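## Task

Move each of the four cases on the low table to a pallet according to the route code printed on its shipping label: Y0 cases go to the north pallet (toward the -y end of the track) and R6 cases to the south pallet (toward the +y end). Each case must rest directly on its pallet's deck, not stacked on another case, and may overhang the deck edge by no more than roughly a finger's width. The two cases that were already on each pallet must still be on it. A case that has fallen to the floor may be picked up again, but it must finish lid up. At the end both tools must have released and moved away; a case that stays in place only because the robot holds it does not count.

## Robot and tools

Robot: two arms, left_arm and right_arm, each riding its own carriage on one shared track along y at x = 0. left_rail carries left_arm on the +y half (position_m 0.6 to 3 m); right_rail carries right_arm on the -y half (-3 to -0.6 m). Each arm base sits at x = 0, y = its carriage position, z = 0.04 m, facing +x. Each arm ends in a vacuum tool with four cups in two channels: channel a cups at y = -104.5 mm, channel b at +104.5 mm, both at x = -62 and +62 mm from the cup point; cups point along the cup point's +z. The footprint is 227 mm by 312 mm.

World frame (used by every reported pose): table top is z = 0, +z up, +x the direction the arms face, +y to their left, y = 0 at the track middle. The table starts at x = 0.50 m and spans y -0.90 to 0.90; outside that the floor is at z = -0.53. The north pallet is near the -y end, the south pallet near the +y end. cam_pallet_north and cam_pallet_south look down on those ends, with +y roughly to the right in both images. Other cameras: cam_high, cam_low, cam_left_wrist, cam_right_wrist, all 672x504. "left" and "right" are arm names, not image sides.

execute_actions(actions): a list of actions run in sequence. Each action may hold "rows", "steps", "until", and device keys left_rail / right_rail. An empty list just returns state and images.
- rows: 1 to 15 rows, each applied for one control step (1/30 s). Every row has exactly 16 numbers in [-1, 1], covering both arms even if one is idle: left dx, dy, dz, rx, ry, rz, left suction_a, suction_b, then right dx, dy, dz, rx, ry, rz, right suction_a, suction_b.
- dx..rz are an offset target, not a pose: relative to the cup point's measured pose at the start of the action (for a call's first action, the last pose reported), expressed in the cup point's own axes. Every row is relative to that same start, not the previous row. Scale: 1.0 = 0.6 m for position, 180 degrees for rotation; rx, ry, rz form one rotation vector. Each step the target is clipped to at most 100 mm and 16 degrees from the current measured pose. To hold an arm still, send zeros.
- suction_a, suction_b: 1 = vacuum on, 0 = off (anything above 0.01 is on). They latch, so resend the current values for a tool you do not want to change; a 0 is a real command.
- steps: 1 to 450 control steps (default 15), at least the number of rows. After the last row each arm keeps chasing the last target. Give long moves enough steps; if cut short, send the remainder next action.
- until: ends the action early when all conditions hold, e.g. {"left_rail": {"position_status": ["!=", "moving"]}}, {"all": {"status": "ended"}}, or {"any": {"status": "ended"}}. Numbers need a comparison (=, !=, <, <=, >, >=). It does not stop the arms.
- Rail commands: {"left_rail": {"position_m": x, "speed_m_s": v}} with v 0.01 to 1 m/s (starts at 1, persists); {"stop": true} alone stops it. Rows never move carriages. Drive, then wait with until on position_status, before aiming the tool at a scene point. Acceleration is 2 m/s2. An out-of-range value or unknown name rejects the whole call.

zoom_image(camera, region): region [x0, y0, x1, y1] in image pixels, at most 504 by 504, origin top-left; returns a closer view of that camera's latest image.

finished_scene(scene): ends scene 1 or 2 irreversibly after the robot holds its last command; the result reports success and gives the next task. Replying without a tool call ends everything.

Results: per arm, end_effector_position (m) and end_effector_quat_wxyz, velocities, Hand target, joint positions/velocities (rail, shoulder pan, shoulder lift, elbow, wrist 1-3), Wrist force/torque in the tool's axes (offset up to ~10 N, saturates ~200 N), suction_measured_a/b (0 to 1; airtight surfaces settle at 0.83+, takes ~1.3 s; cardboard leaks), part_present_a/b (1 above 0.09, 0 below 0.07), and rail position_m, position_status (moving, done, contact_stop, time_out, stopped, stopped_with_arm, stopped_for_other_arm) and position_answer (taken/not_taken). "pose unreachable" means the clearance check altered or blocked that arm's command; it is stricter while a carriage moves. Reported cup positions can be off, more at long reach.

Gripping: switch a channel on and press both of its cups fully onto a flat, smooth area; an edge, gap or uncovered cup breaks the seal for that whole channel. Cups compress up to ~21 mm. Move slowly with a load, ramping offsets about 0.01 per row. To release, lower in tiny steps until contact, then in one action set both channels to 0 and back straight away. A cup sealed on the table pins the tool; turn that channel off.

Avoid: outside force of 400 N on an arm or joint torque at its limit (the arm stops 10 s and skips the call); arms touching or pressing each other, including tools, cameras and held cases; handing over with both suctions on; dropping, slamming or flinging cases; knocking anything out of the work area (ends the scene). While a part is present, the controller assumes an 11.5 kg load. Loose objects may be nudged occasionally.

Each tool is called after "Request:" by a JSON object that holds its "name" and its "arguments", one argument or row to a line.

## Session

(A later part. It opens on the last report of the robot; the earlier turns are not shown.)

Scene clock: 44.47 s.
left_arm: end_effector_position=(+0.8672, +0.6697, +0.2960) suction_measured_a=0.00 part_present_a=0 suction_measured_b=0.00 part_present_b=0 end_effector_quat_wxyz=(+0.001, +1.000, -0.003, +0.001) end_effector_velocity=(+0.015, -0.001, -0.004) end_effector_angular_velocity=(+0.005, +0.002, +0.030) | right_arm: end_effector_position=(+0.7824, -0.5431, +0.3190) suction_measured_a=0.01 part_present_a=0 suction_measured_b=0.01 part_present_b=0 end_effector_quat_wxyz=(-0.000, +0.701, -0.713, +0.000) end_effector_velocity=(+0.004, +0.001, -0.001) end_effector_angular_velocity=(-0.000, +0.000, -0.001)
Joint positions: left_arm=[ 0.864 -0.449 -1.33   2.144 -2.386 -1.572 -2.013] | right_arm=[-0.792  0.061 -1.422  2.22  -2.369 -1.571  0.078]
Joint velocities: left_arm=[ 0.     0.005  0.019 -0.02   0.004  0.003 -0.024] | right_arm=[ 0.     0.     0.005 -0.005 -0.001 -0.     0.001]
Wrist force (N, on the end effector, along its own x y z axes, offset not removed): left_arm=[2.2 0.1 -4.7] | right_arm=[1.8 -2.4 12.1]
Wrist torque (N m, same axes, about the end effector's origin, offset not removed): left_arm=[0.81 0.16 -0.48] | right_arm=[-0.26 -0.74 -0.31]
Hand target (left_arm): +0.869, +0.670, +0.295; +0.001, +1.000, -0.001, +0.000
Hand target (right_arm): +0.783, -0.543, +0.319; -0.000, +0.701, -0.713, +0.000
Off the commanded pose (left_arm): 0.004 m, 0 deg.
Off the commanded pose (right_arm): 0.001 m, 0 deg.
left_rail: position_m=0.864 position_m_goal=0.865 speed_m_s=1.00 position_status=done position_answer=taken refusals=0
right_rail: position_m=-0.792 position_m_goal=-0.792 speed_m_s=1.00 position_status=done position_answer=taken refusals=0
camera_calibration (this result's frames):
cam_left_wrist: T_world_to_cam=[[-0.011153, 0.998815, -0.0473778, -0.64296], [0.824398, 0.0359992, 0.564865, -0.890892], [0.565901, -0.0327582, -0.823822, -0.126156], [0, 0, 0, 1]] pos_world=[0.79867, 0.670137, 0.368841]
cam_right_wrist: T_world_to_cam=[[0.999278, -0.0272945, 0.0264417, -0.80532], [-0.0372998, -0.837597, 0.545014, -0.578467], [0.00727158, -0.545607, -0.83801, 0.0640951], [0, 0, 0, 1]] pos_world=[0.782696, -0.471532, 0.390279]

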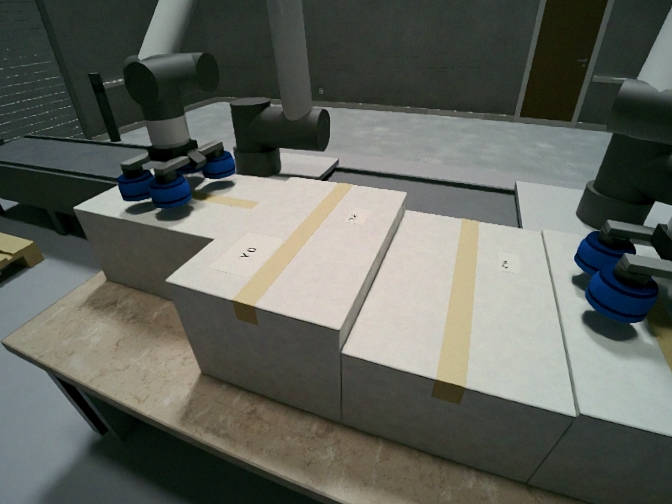

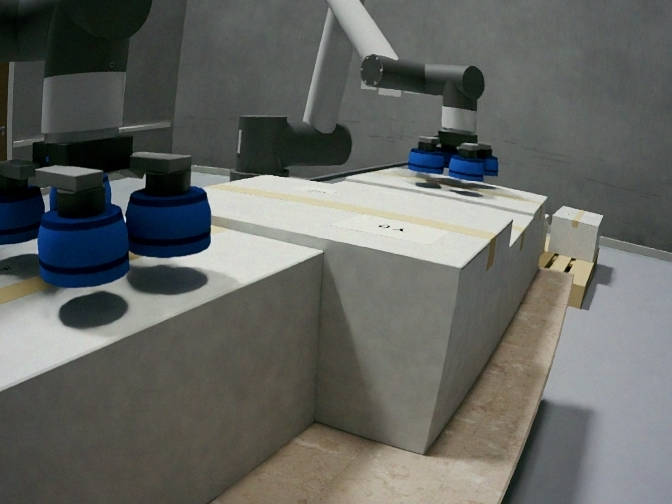

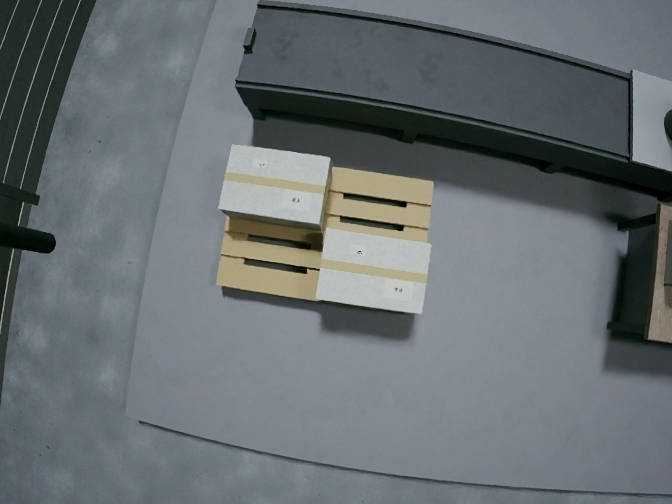

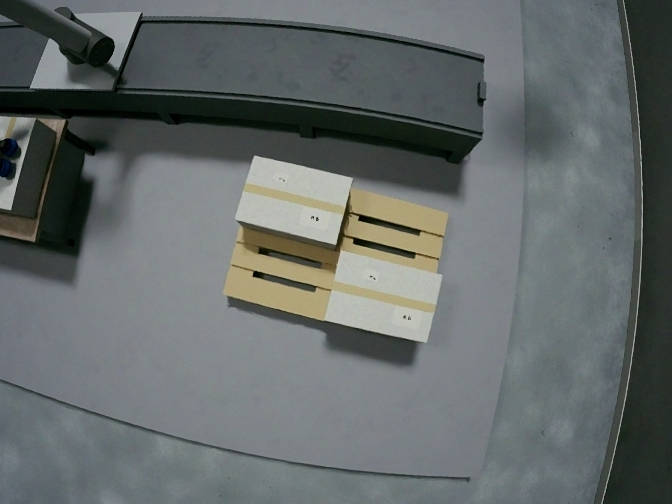

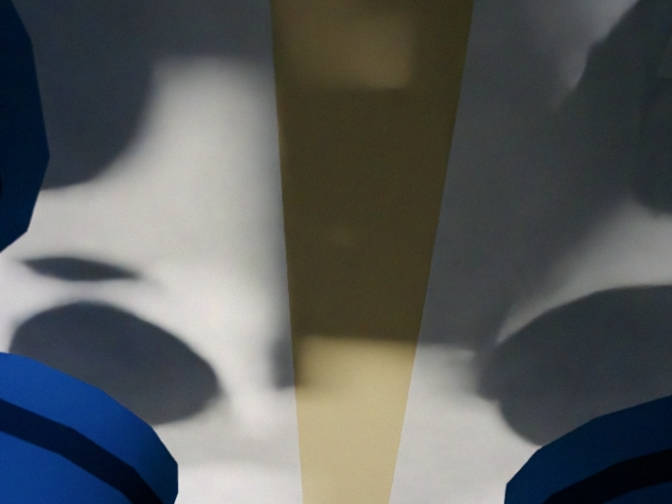

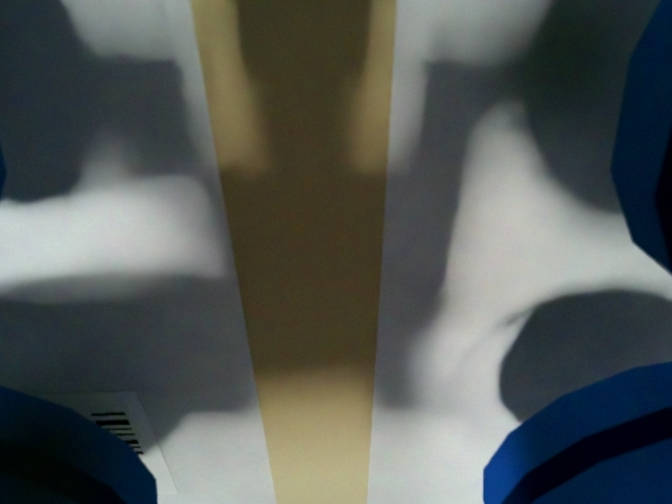

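Request:
{"name": "execute_actions", "arguments": {
  "actions": [
    {"rows": [
[0.001,-0.0003,0.002,0,0,0,0,0, 0,0.001,0.002,0,0,0,0,0],
[0.002,-0.0006,0.006,0,0,0,0,0, 0,0.002,0.006,0,0,0,0,0],
[0.003,-0.001,0.012,0,0,0,0,0, 0,0.004,0.012,0,0,0,0,0],
[0.004,-0.0015,0.02,0,0,0,0,0, 0,0.006,0.02,0,0,0,0,0],
[0.005,-0.002,0.029,0,0,0,0,0, 0,0.008,0.029,0,0,0,0,0],
[0.006,-0.0025,0.038,0,0,0,0,0, 0,0.010,0.038,0,0,0,0,0],
[0.007,-0.003,0.047,0,0,0,0,0, 0,0.012,0.047,0,0,0,0,0],
[0.007,-0.003,0.056,0,0,-0.002,0,0, 0,0.012,0.056,0,0,0,0,0],
[0.007,-0.003,0.064,0,0,-0.002,0,0, 0,0.012,0.064,0,0,0,0,0],
[0.007,-0.003,0.071,0,0,-0.002,0,0, 0,0.012,0.071,0,0,0,0,0],
[0.007,-0.003,0.077,0,0,-0.002,0,0, 0,0.012,0.077,0,0,0,0,0],
[0.007,-0.003,0.082,0,0,-0.002,0,0, 0,0.012,0.082,0,0,0,0,0],
[0.007,-0.003,0.086,0,0,-0.002,1,1, 0,0.012,0.086,0,0,0,1,1],
[0.007,-0.003,0.089,0,0,-0.002,1,1, 0,0.012,0.089,0,0,0,1,1],
[0.007,-0.003,0.09,0,0,-0.002,1,1, 0,0.012,0.09,0,0,0,1,1]], "steps": 16}
  ]
}}

Scene clock: 49.33 s.
left_arm: end_effector_position=(+0.8705, +0.6715, +0.2516) suction_measured_a=0.20 part_present_a=1 suction_measured_b=0.18 part_present_b=1 end_effector_quat_wxyz=(+0.001, +1.000, -0.000, -0.000) end_effector_velocity=(-0.013, +0.008, -0.100) end_effector_angular_velocity=(+0.018, +0.038, +0.007) | right_arm: end_effector_position=(+0.7752, -0.5431, +0.2749) suction_measured_a=0.21 part_present_a=1 suction_measured_b=0.23 part_present_b=1 end_effector_quat_wxyz=(+0.000, +0.701, -0.713, -0.000) end_effector_velocity=(-0.003, +0.000, -0.080) end_effector_angular_velocity=(-0.000, +0.002, +0.000)
Joint positions: left_arm=[ 0.864 -0.445 -1.281  2.163 -2.453 -1.572 -2.015] | right_arm=[-0.792  0.061 -1.381  2.256 -2.446 -1.571  0.079]
Joint velocities: left_arm=[ 0.     0.001  0.098  0.051 -0.107 -0.    -0.006] | right_arm=[ 0.     0.     0.089  0.051 -0.138 -0.    -0.   ]
Wrist force (N, on the end effector, along its own x y z axes, offset not removed): left_arm=[11.4 4.7 29.0] | right_arm=[-2.1 -22.2 25.8]
Wrist torque (N m, same axes, about the end effector's origin, offset not removed): left_arm=[-0.72 0.04 -0.40] | right_arm=[-0.77 -0.41 -0.73]
Hand target (left_arm): +0.871, +0.672, +0.242; +0.001, +1.000, +0.000, +0.000
Hand target (right_arm): +0.775, -0.543, +0.265; -0.000, +0.701, -0.713, +0.000
Off the commanded pose (left_arm): 0.010 m, 0 deg.
Off the commanded pose (right_arm): 0.010 m, 0 deg.
left_rail: position_m=0.864 position_m_goal=0.865 speed_m_s=1.00 position_status=done position_answer=taken refusals=0
right_rail: position_m=-0.792 position_m_goal=-0.792 speed_m_s=1.00 position_status=done position_answer=taken refusals=0
camera_calibration (this result's frames):
cam_left_wrist: T_world_to_cam=[[-0.0165777, 0.99877, -0.0467302, -0.642248], [0.824976, 0.0400695, 0.563745, -0.871572], [0.564924, -0.0292057, -0.824626, -0.165953], [0, 0, 0, 1]] pos_world=[0.80213, 0.671535, 0.324483]
cam_right_wrist: T_world_to_cam=[[0.999303, -0.0272922, 0.0254849, -0.796749], [-0.0367766, -0.837551, 0.54512, -0.555117], [0.00646736, -0.545677, -0.837971, 0.0277958], [0, 0, 0, 1]] pos_world=[0.775598, -0.471516, 0.346202]

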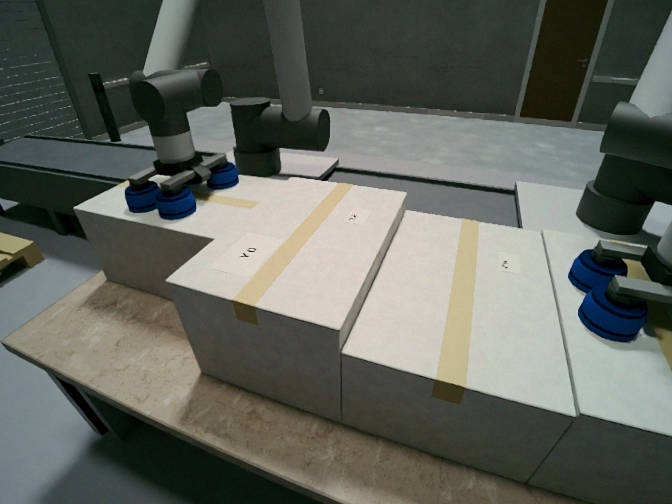

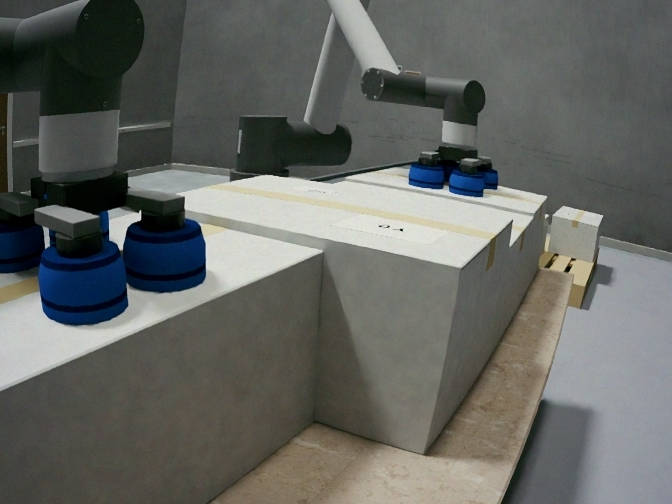

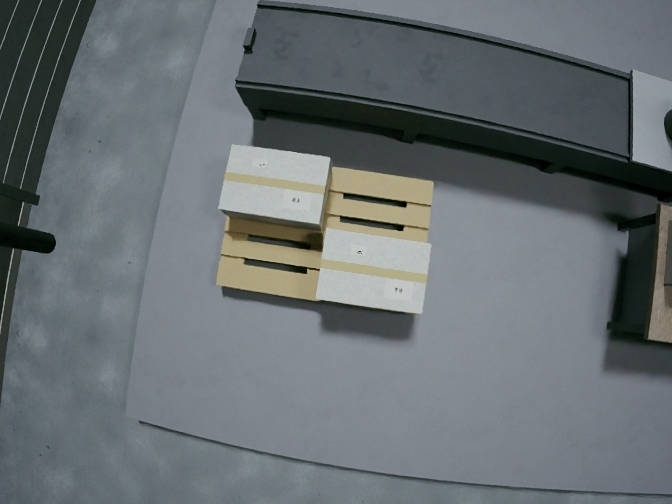

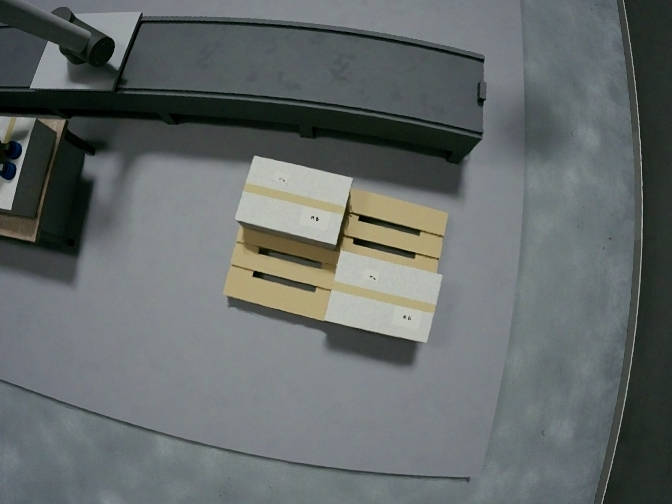

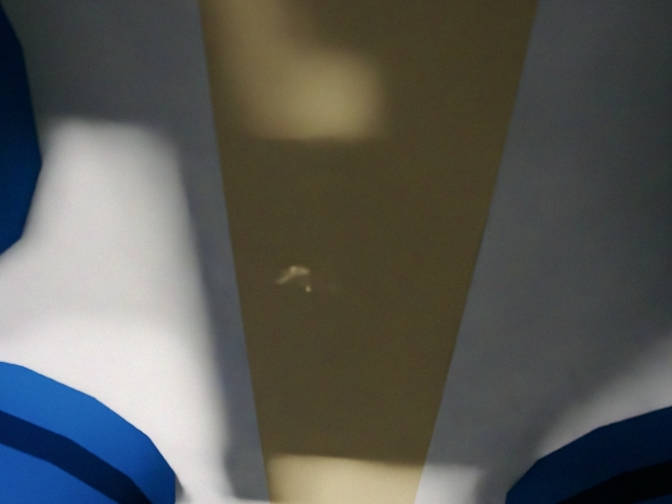

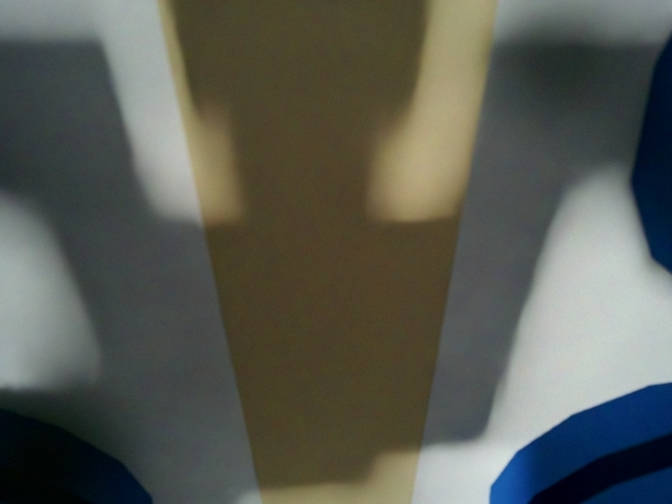

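Request:
{"name": "execute_actions", "arguments": {
  "actions": []
}}

Request:
{"name": "zoom_image", "arguments": {
  "camera": "cam_pallet_south",
  "region": [215, 215, 355, 335]
}}

Request:
{"name": "zoom_image", "arguments": {
  "camera": "cam_pallet_south",
  "region": [325, 170, 465, 290]
}}

Request:
{"name": "zoom_image", "arguments": {
  "camera": "cam_pallet_north",
  "region": [205, 195, 345, 315]
}}

Request:
{"name": "zoom_image", "arguments": {
  "camera": "cam_pallet_north",
  "region": [310, 145, 450, 265]
}}

Scene clock: 52.30 s.
left_arm: end_effector_position=(+0.8713, +0.6714, +0.2422) suction_measured_a=0.99 part_present_a=1 suction_measured_b=0.99 part_present_b=1 end_effector_quat_wxyz=(+0.001, +1.000, +0.000, +0.000) end_effector_velocity=(-0.000, -0.000, +0.000) end_effector_angular_velocity=(-0.000, -0.000, -0.000) | right_arm: end_effector_position=(+0.7751, -0.5430, +0.2652) suction_measured_a=0.95 part_present_a=1 suction_measured_b=0.95 part_present_b=1 end_effector_quat_wxyz=(-0.000, +0.701, -0.713, +0.000) end_effector_velocity=(+0.000, +0.000, +0.000) end_effector_angular_velocity=(+0.000, -0.000, -0.000)
Joint positions: left_arm=[ 0.864 -0.445 -1.27   2.167 -2.469 -1.572 -2.016] | right_arm=[-0.792  0.062 -1.37   2.262 -2.464 -1.571  0.079]
Joint velocities: left_arm=[ 0. -0. -0.  0.  0. -0.  0.] | right_arm=[ 0.  0.  0.  0. -0.  0.  0.]
Wrist force (N, on the end effector, along its own x y z axes, offset not removed): left_arm=[-0.2 -3.1 28.9] | right_arm=[1.1 -4.2 55.4]
Wrist torque (N m, same axes, about the end effector's origin, offset not removed): left_arm=[-0.21 4.65 -0.42] | right_arm=[-0.15 -6.77 -0.27]
Hand target (left_arm): +0.871, +0.672, +0.242; +0.001, +1.000, +0.000, +0.000
Hand target (right_arm): +0.775, -0.543, +0.265; -0.000, +0.701, -0.713, +0.000
Off the commanded pose (left_arm): 0.000 m, 0 deg.
Off the commanded pose (right_arm): 0.000 m, 0 deg.
left_rail: position_m=0.864 position_m_goal=0.865 speed_m_s=1.00 position_status=done position_answer=taken refusals=0
right_rail: position_m=-0.792 position_m_goal=-0.792 speed_m_s=1.00 position_status=done position_answer=taken refusals=0
camera_calibration (this result's frames):
cam_left_wrist: T_world_to_cam=[[-0.0174388, 0.998729, -0.0472888, -0.641664], [0.824283, 0.0411299, 0.564682, -0.867263], [0.565909, -0.029132, -0.823953, -0.175176], [0, 0, 0, 1]] pos_world=[0.802814, 0.671416, 0.315047]
cam_right_wrist: T_world_to_cam=[[0.999285, -0.0272933, 0.0261485, -0.796506], [-0.037139, -0.837585, 0.545043, -0.549496], [0.00702559, -0.545625, -0.838, 0.0192943], [0, 0, 0, 1]] pos_world=[0.775393, -0.471462, 0.336495]

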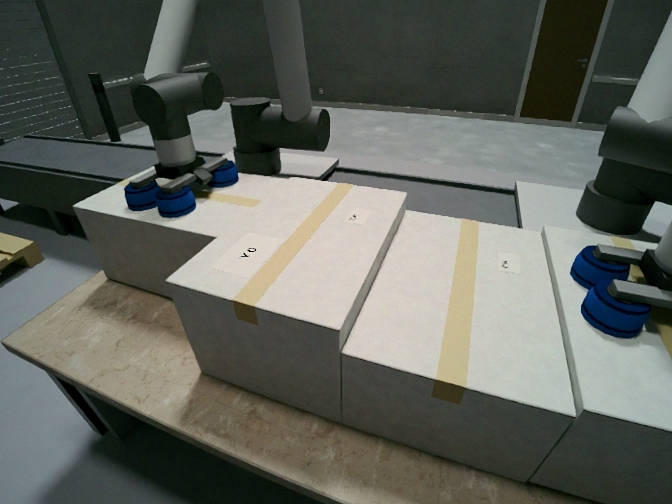

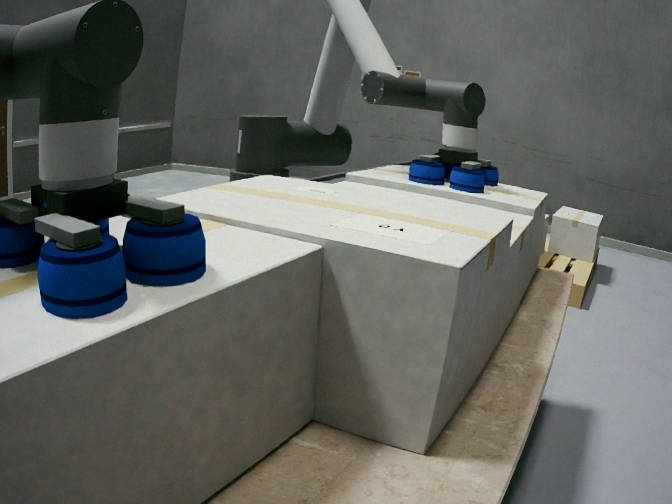

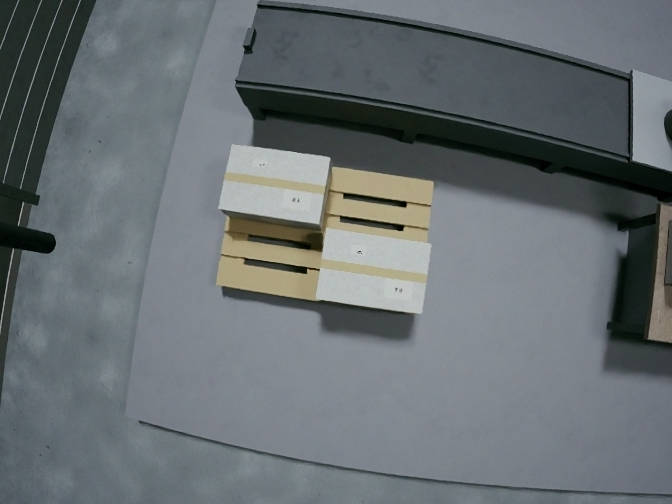

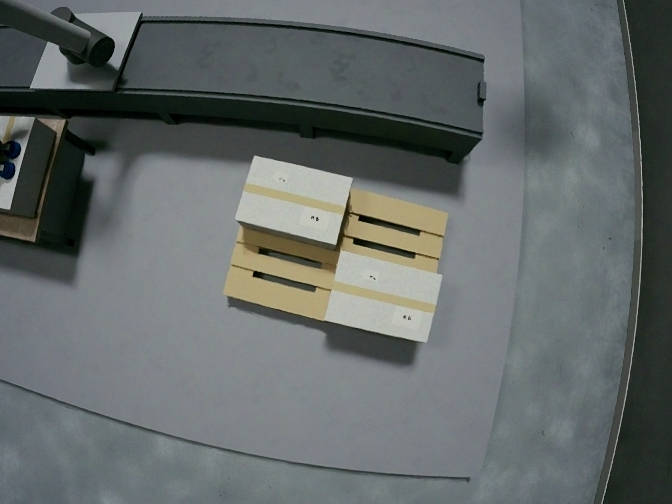

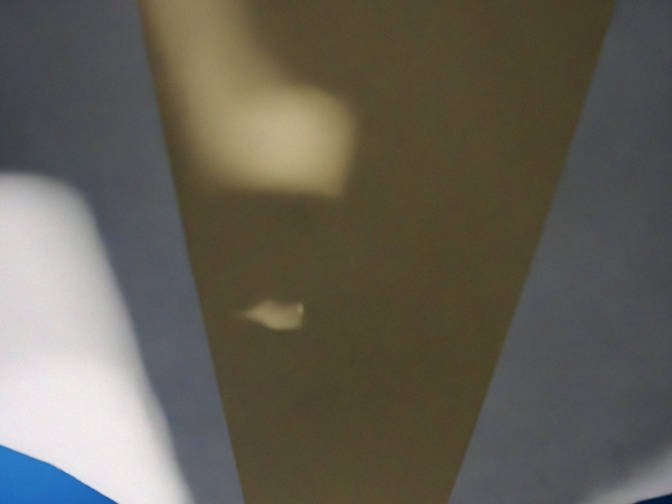

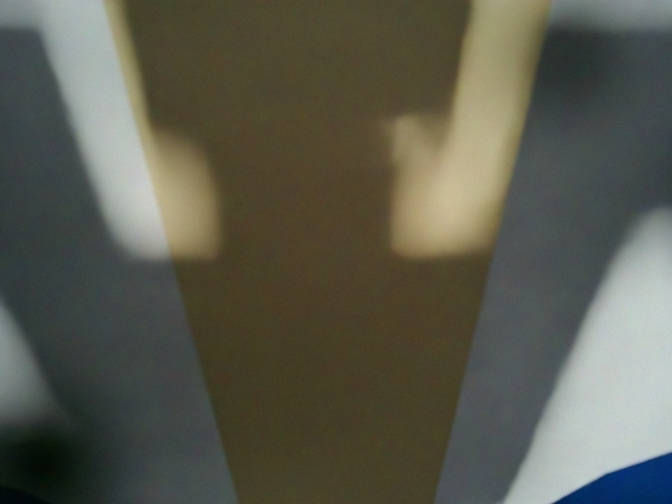

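Region (215, 215, 355, 335) of cam_pallet_south's 672x504 image, scaled by 3.600, with more detail than that image has; it fills the top 432 rows of this view, and the rest is white.

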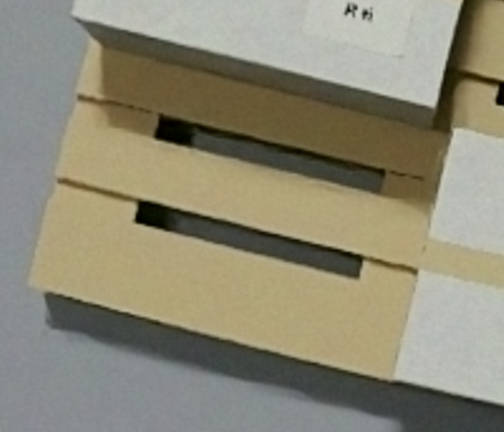

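Region (325, 170, 465, 290) of cam_pallet_south's 672x504 image, scaled by 3.600, with more detail than that image has; it fills the top 432 rows of this view, and the rest is white.

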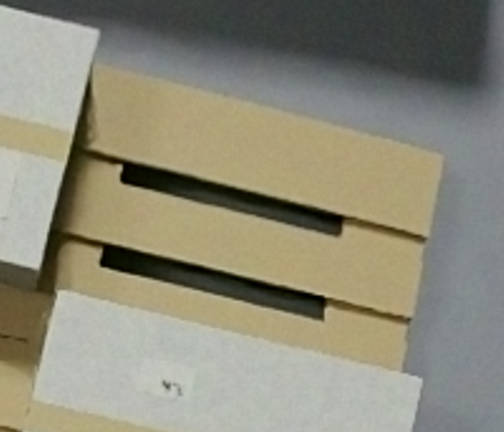

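Region (205, 195, 345, 315) of cam_pallet_north's 672x504 image, scaled by 3.600, with more detail than that image has; it fills the top 432 rows of this view, and the rest is white.

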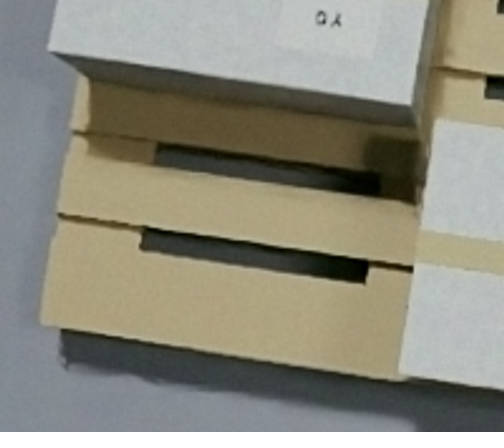

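Region (310, 145, 450, 265) of cam_pallet_north's 672x504 image, scaled by 3.600, with more detail than that image has; it fills the top 432 rows of this view, and the rest is white.

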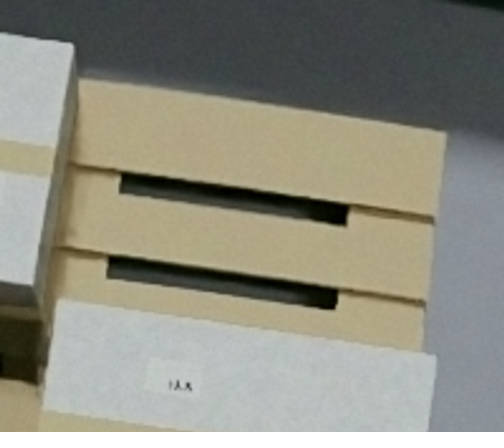

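Request:
{"name": "execute_actions", "arguments": {
  "actions": [
    {"rows": [
[0,0,-0.002,0,0,0,1,1, 0,0,-0.002,0,0,0,1,1],
[0,0,-0.006,0,0,0,1,1, 0,0,-0.006,0,0,0,1,1],
[0,0,-0.012,0,0,0,1,1, 0,0,-0.012,0,0,0,1,1],
[0,0,-0.02,0,0,0,1,1, 0,0,-0.02,0,0,0,1,1],
[0,0,-0.029,0,0,0,1,1, 0,0,-0.029,0,0,0,1,1],
[0,0,-0.038,0,0,0,1,1, 0,0,-0.038,0,0,0,1,1],
[0,0,-0.046,0,0,0,1,1, 0,0,-0.046,0,0,0,1,1],
[0,0,-0.052,0,0,0,1,1, 0,0,-0.052,0,0,0,1,1],
[0,0,-0.056,0,0,0,1,1, 0,0,-0.056,0,0,0,1,1]], "steps": 9},
    {"left_rail": {"position_m": 3.0}, "right_rail": {"position_m": -2.781}, "steps": 1}
  ]
}}

Scene clock: 60.97 s.
left_arm: end_effector_position=(+0.8713, +0.6714, +0.2623) suction_measured_a=0.99 part_present_a=1 suction_measured_b=0.99 part_present_b=1 end_effector_quat_wxyz=(+0.001, +1.000, +0.000, +0.001) end_effector_velocity=(+0.001, +0.005, +0.104) end_effector_angular_velocity=(-0.002, -0.005, +0.000) | right_arm: end_effector_position=(+0.7750, -0.5430, +0.2852) suction_measured_a=0.95 part_present_a=1 suction_measured_b=0.95 part_present_b=1 end_effector_quat_wxyz=(-0.000, +0.701, -0.713, +0.000) end_effector_velocity=(+0.002, -0.002, +0.104) end_effector_angular_velocity=(+0.000, -0.006, -0.000)
Joint positions: left_arm=[ 0.864 -0.445 -1.292  2.157 -2.438 -1.572 -2.016] | right_arm=[-0.792  0.062 -1.393  2.251 -2.429 -1.571  0.079]
Joint velocities: left_arm=[ 0.006 -0.    -0.109 -0.054  0.157 -0.    -0.   ] | right_arm=[-0.003 -0.    -0.116 -0.063  0.173  0.     0.   ]
Wrist force (N, on the end effector, along its own x y z axes, offset not removed): left_arm=[1.3 -3.9 22.6] | right_arm=[2.4 -5.9 48.3]
Wrist torque (N m, same axes, about the end effector's origin, offset not removed): left_arm=[-0.37 4.51 -0.52] | right_arm=[-0.26 -6.86 -0.27]
Hand target (left_arm): +0.871, +0.674, +0.276; +0.001, +1.000, +0.000, +0.001
Hand target (right_arm): +0.775, -0.545, +0.299; -0.000, +0.701, -0.713, +0.000
Off the commanded pose (left_arm): 0.013 m, 0 deg.
Off the commanded pose (right_arm): 0.014 m, 0 deg.
left_rail: position_m=0.864 position_m_goal=3.000 speed_m_s=1.00 position_status=moving position_answer=taken refusals=0
right_rail: position_m=-0.792 position_m_goal=-2.781 speed_m_s=1.00 position_status=moving position_answer=taken refusals=0
camera_calibration (this result's frames):
cam_left_wrist: T_world_to_cam=[[-0.0174142, 0.998721, -0.0474669, -0.640707], [0.824073, 0.0412212, 0.564982, -0.878591], [0.566216, -0.0292774, -0.823737, -0.158839], [0, 0, 0, 1]] pos_world=[0.802803, 0.671454, 0.335134]
cam_right_wrist: T_world_to_cam=[[0.999277, -0.0272946, 0.0264825, -0.797027], [-0.0373222, -0.837596, 0.545014, -0.560284], [0.00730568, -0.545608, -0.838009, 0.0358545], [0, 0, 0, 1]] pos_world=[0.775277, -0.471484, 0.356516]

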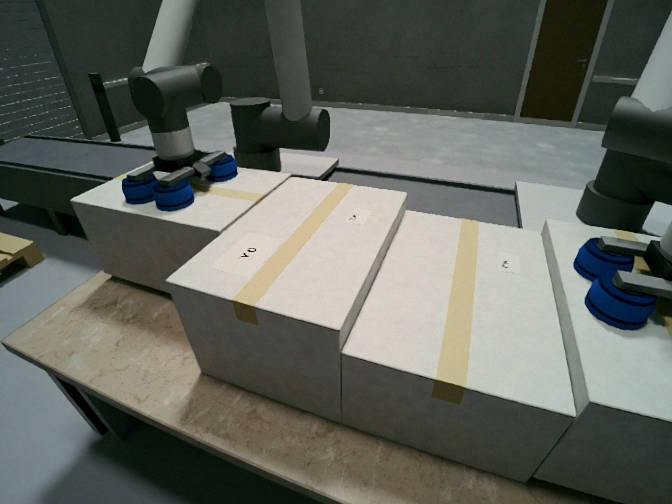

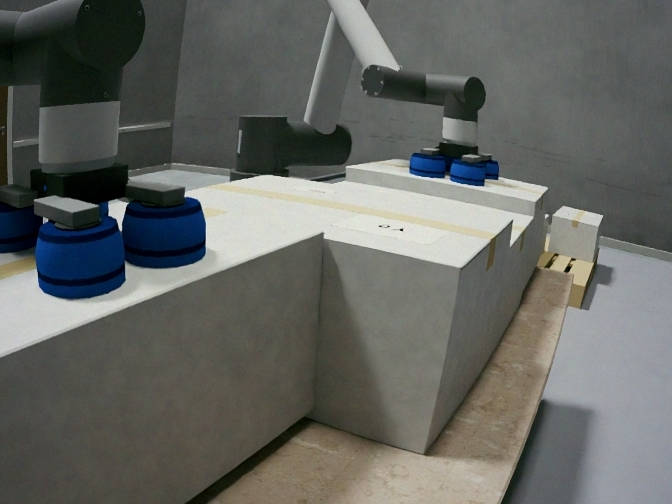

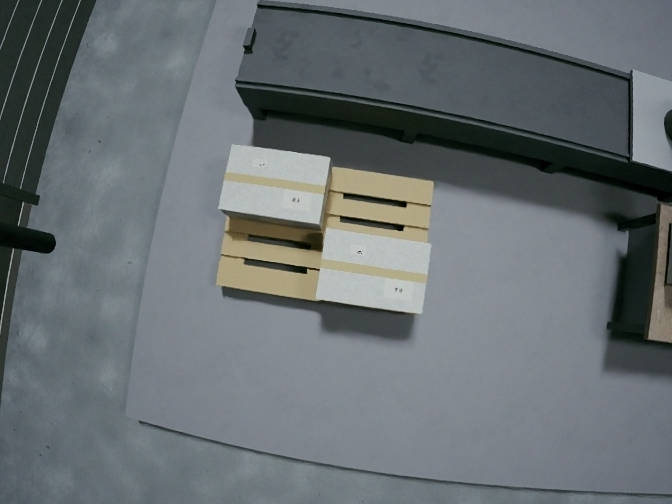

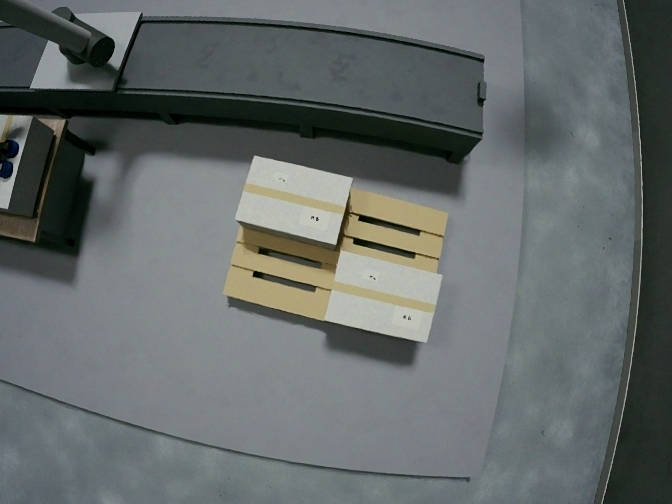

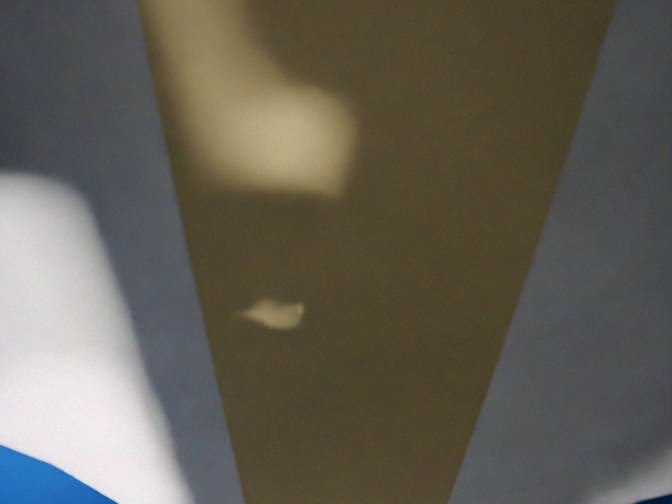

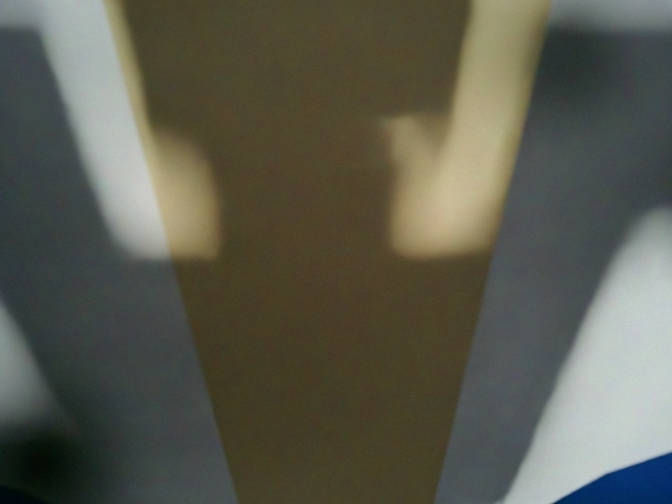

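Request:
{"name": "execute_actions", "arguments": {
  "actions": []
}}

Scene clock: 64.00 s.
left_arm: end_effector_position=(+0.8712, +2.8070, +0.2757) suction_measured_a=0.99 part_present_a=1 suction_measured_b=0.99 part_present_b=1 end_effector_quat_wxyz=(+0.001, +1.000, +0.000, +0.001) end_effector_velocity=(+0.000, +0.000, -0.000) end_effector_angular_velocity=(+0.000, -0.000, +0.000) | right_arm: end_effector_position=(+0.7749, -2.5320, +0.2986) suction_measured_a=0.95 part_present_a=1 suction_measured_b=0.95 part_present_b=1 end_effector_quat_wxyz=(-0.000, +0.701, -0.713, +0.000) end_effector_velocity=(+0.000, -0.000, -0.000) end_effector_angular_velocity=(-0.001, -0.000, -0.000)
Joint positions: left_arm=[ 3.    -0.445 -1.306  2.15  -2.417 -1.572 -2.016] | right_arm=[-2.781  0.062 -1.408  2.242 -2.406 -1.571  0.079]
Joint velocities: left_arm=[ 0. -0. -0.  0.  0.  0.  0.] | right_arm=[ 0.     0.    -0.    -0.    -0.    -0.001 -0.   ]
Wrist force (N, on the end effector, along its own x y z axes, offset not removed): left_arm=[-0.4 -0.1 25.1] | right_arm=[3.2 -5.1 52.5]
Wrist torque (N m, same axes, about the end effector's origin, offset not removed): left_arm=[-0.09 5.03 -0.57] | right_arm=[-0.44 -7.28 -0.27]
Hand target (left_arm): +0.871, +2.807, +0.276; +0.001, +1.000, +0.000, +0.001
Hand target (right_arm): +0.775, -2.532, +0.299; -0.000, +0.701, -0.713, +0.000
Off the commanded pose (left_arm): 0.000 m, 0 deg.
Off the commanded pose (right_arm): 0.000 m, 0 deg.
left_rail: position_m=3.000 position_m_goal=3.000 speed_m_s=1.00 position_status=done position_answer=taken refusals=0
right_rail: position_m=-2.781 position_m_goal=-2.781 speed_m_s=1.00 position_status=done position_answer=taken refusals=0
camera_calibration (this result's frames):
cam_left_wrist: T_world_to_cam=[[-0.0173192, 0.998716, -0.0476041, -2.77297], [0.824016, 0.0412236, 0.565064, -0.974111], [0.566301, -0.0294401, -0.823672, -0.0848668], [0, 0, 0, 1]] pos_world=[0.802718, 2.80706, 0.348528]
cam_right_wrist: T_world_to_cam=[[0.999275, -0.0272662, 0.0265664, -0.851578], [-0.0373428, -0.837697, 0.544856, -2.23373], [0.00739847, -0.545454, -0.838108, -1.03777], [0, 0, 0, 1]] pos_world=[0.775225, -2.46046, 0.369919]

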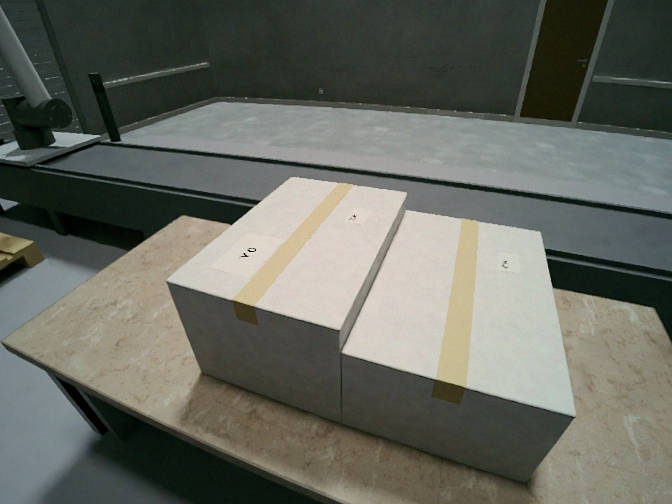

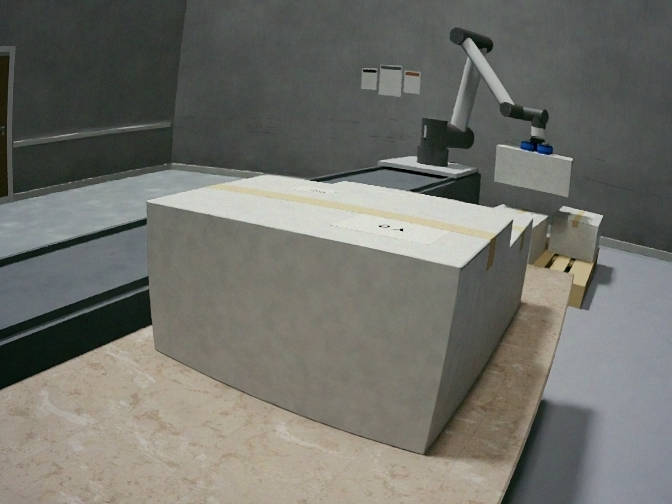

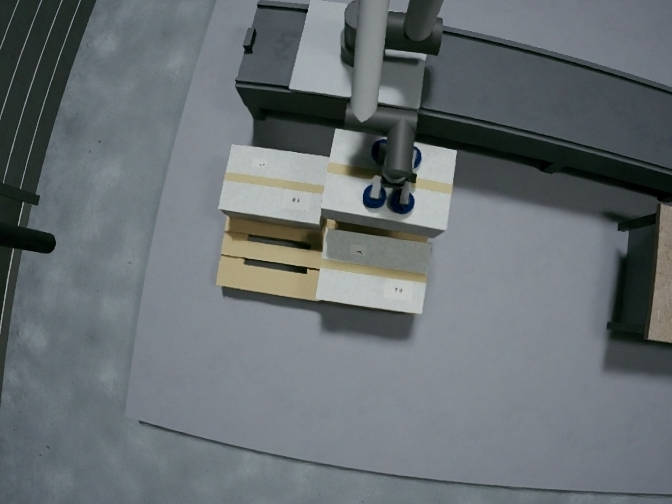

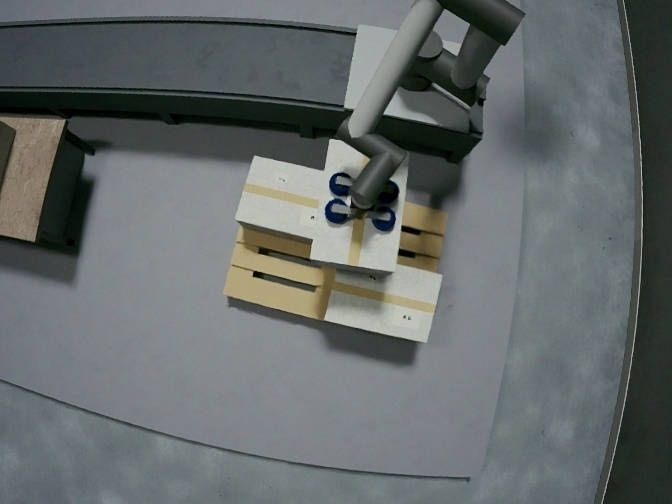

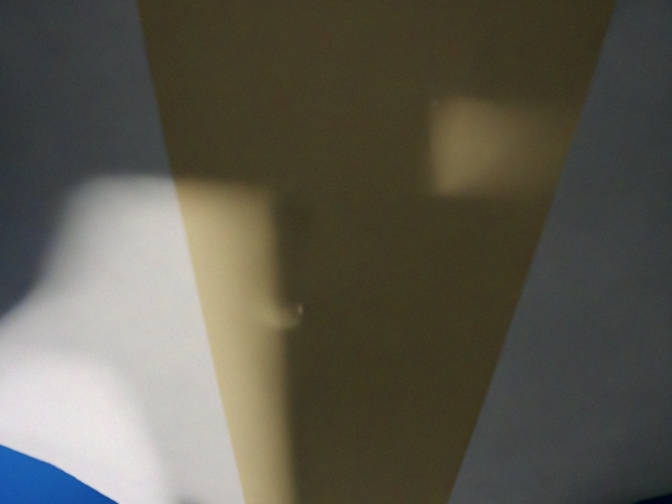

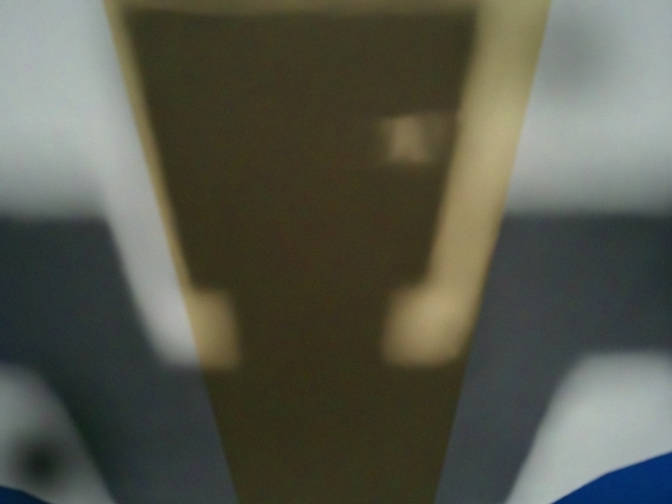

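Request:
{"name": "zoom_image", "arguments": {
  "camera": "cam_pallet_north",
  "region": [310, 120, 470, 250]
}}

Request:
{"name": "zoom_image", "arguments": {
  "camera": "cam_pallet_south",
  "region": [295, 130, 455, 285]
}}

Region (310, 120, 470, 250) of cam_pallet_north's 672x504 image, scaled by 3.150, with more detail than that image has; it fills the top 410 rows of this view, and the rest is white.

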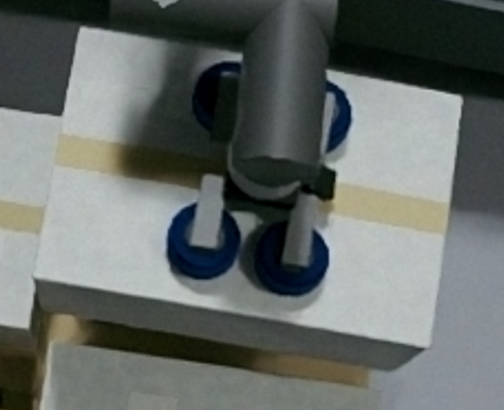

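Region (295, 130, 455, 285) of cam_pallet_south's 672x504 image, scaled by 3.150, with more detail than that image has; it fills the top 488 rows of this view, and the rest is white.

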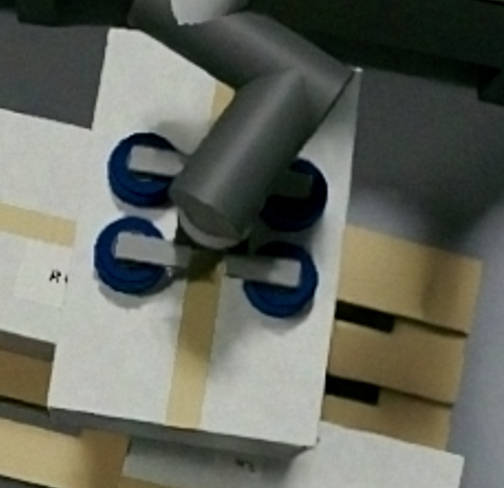

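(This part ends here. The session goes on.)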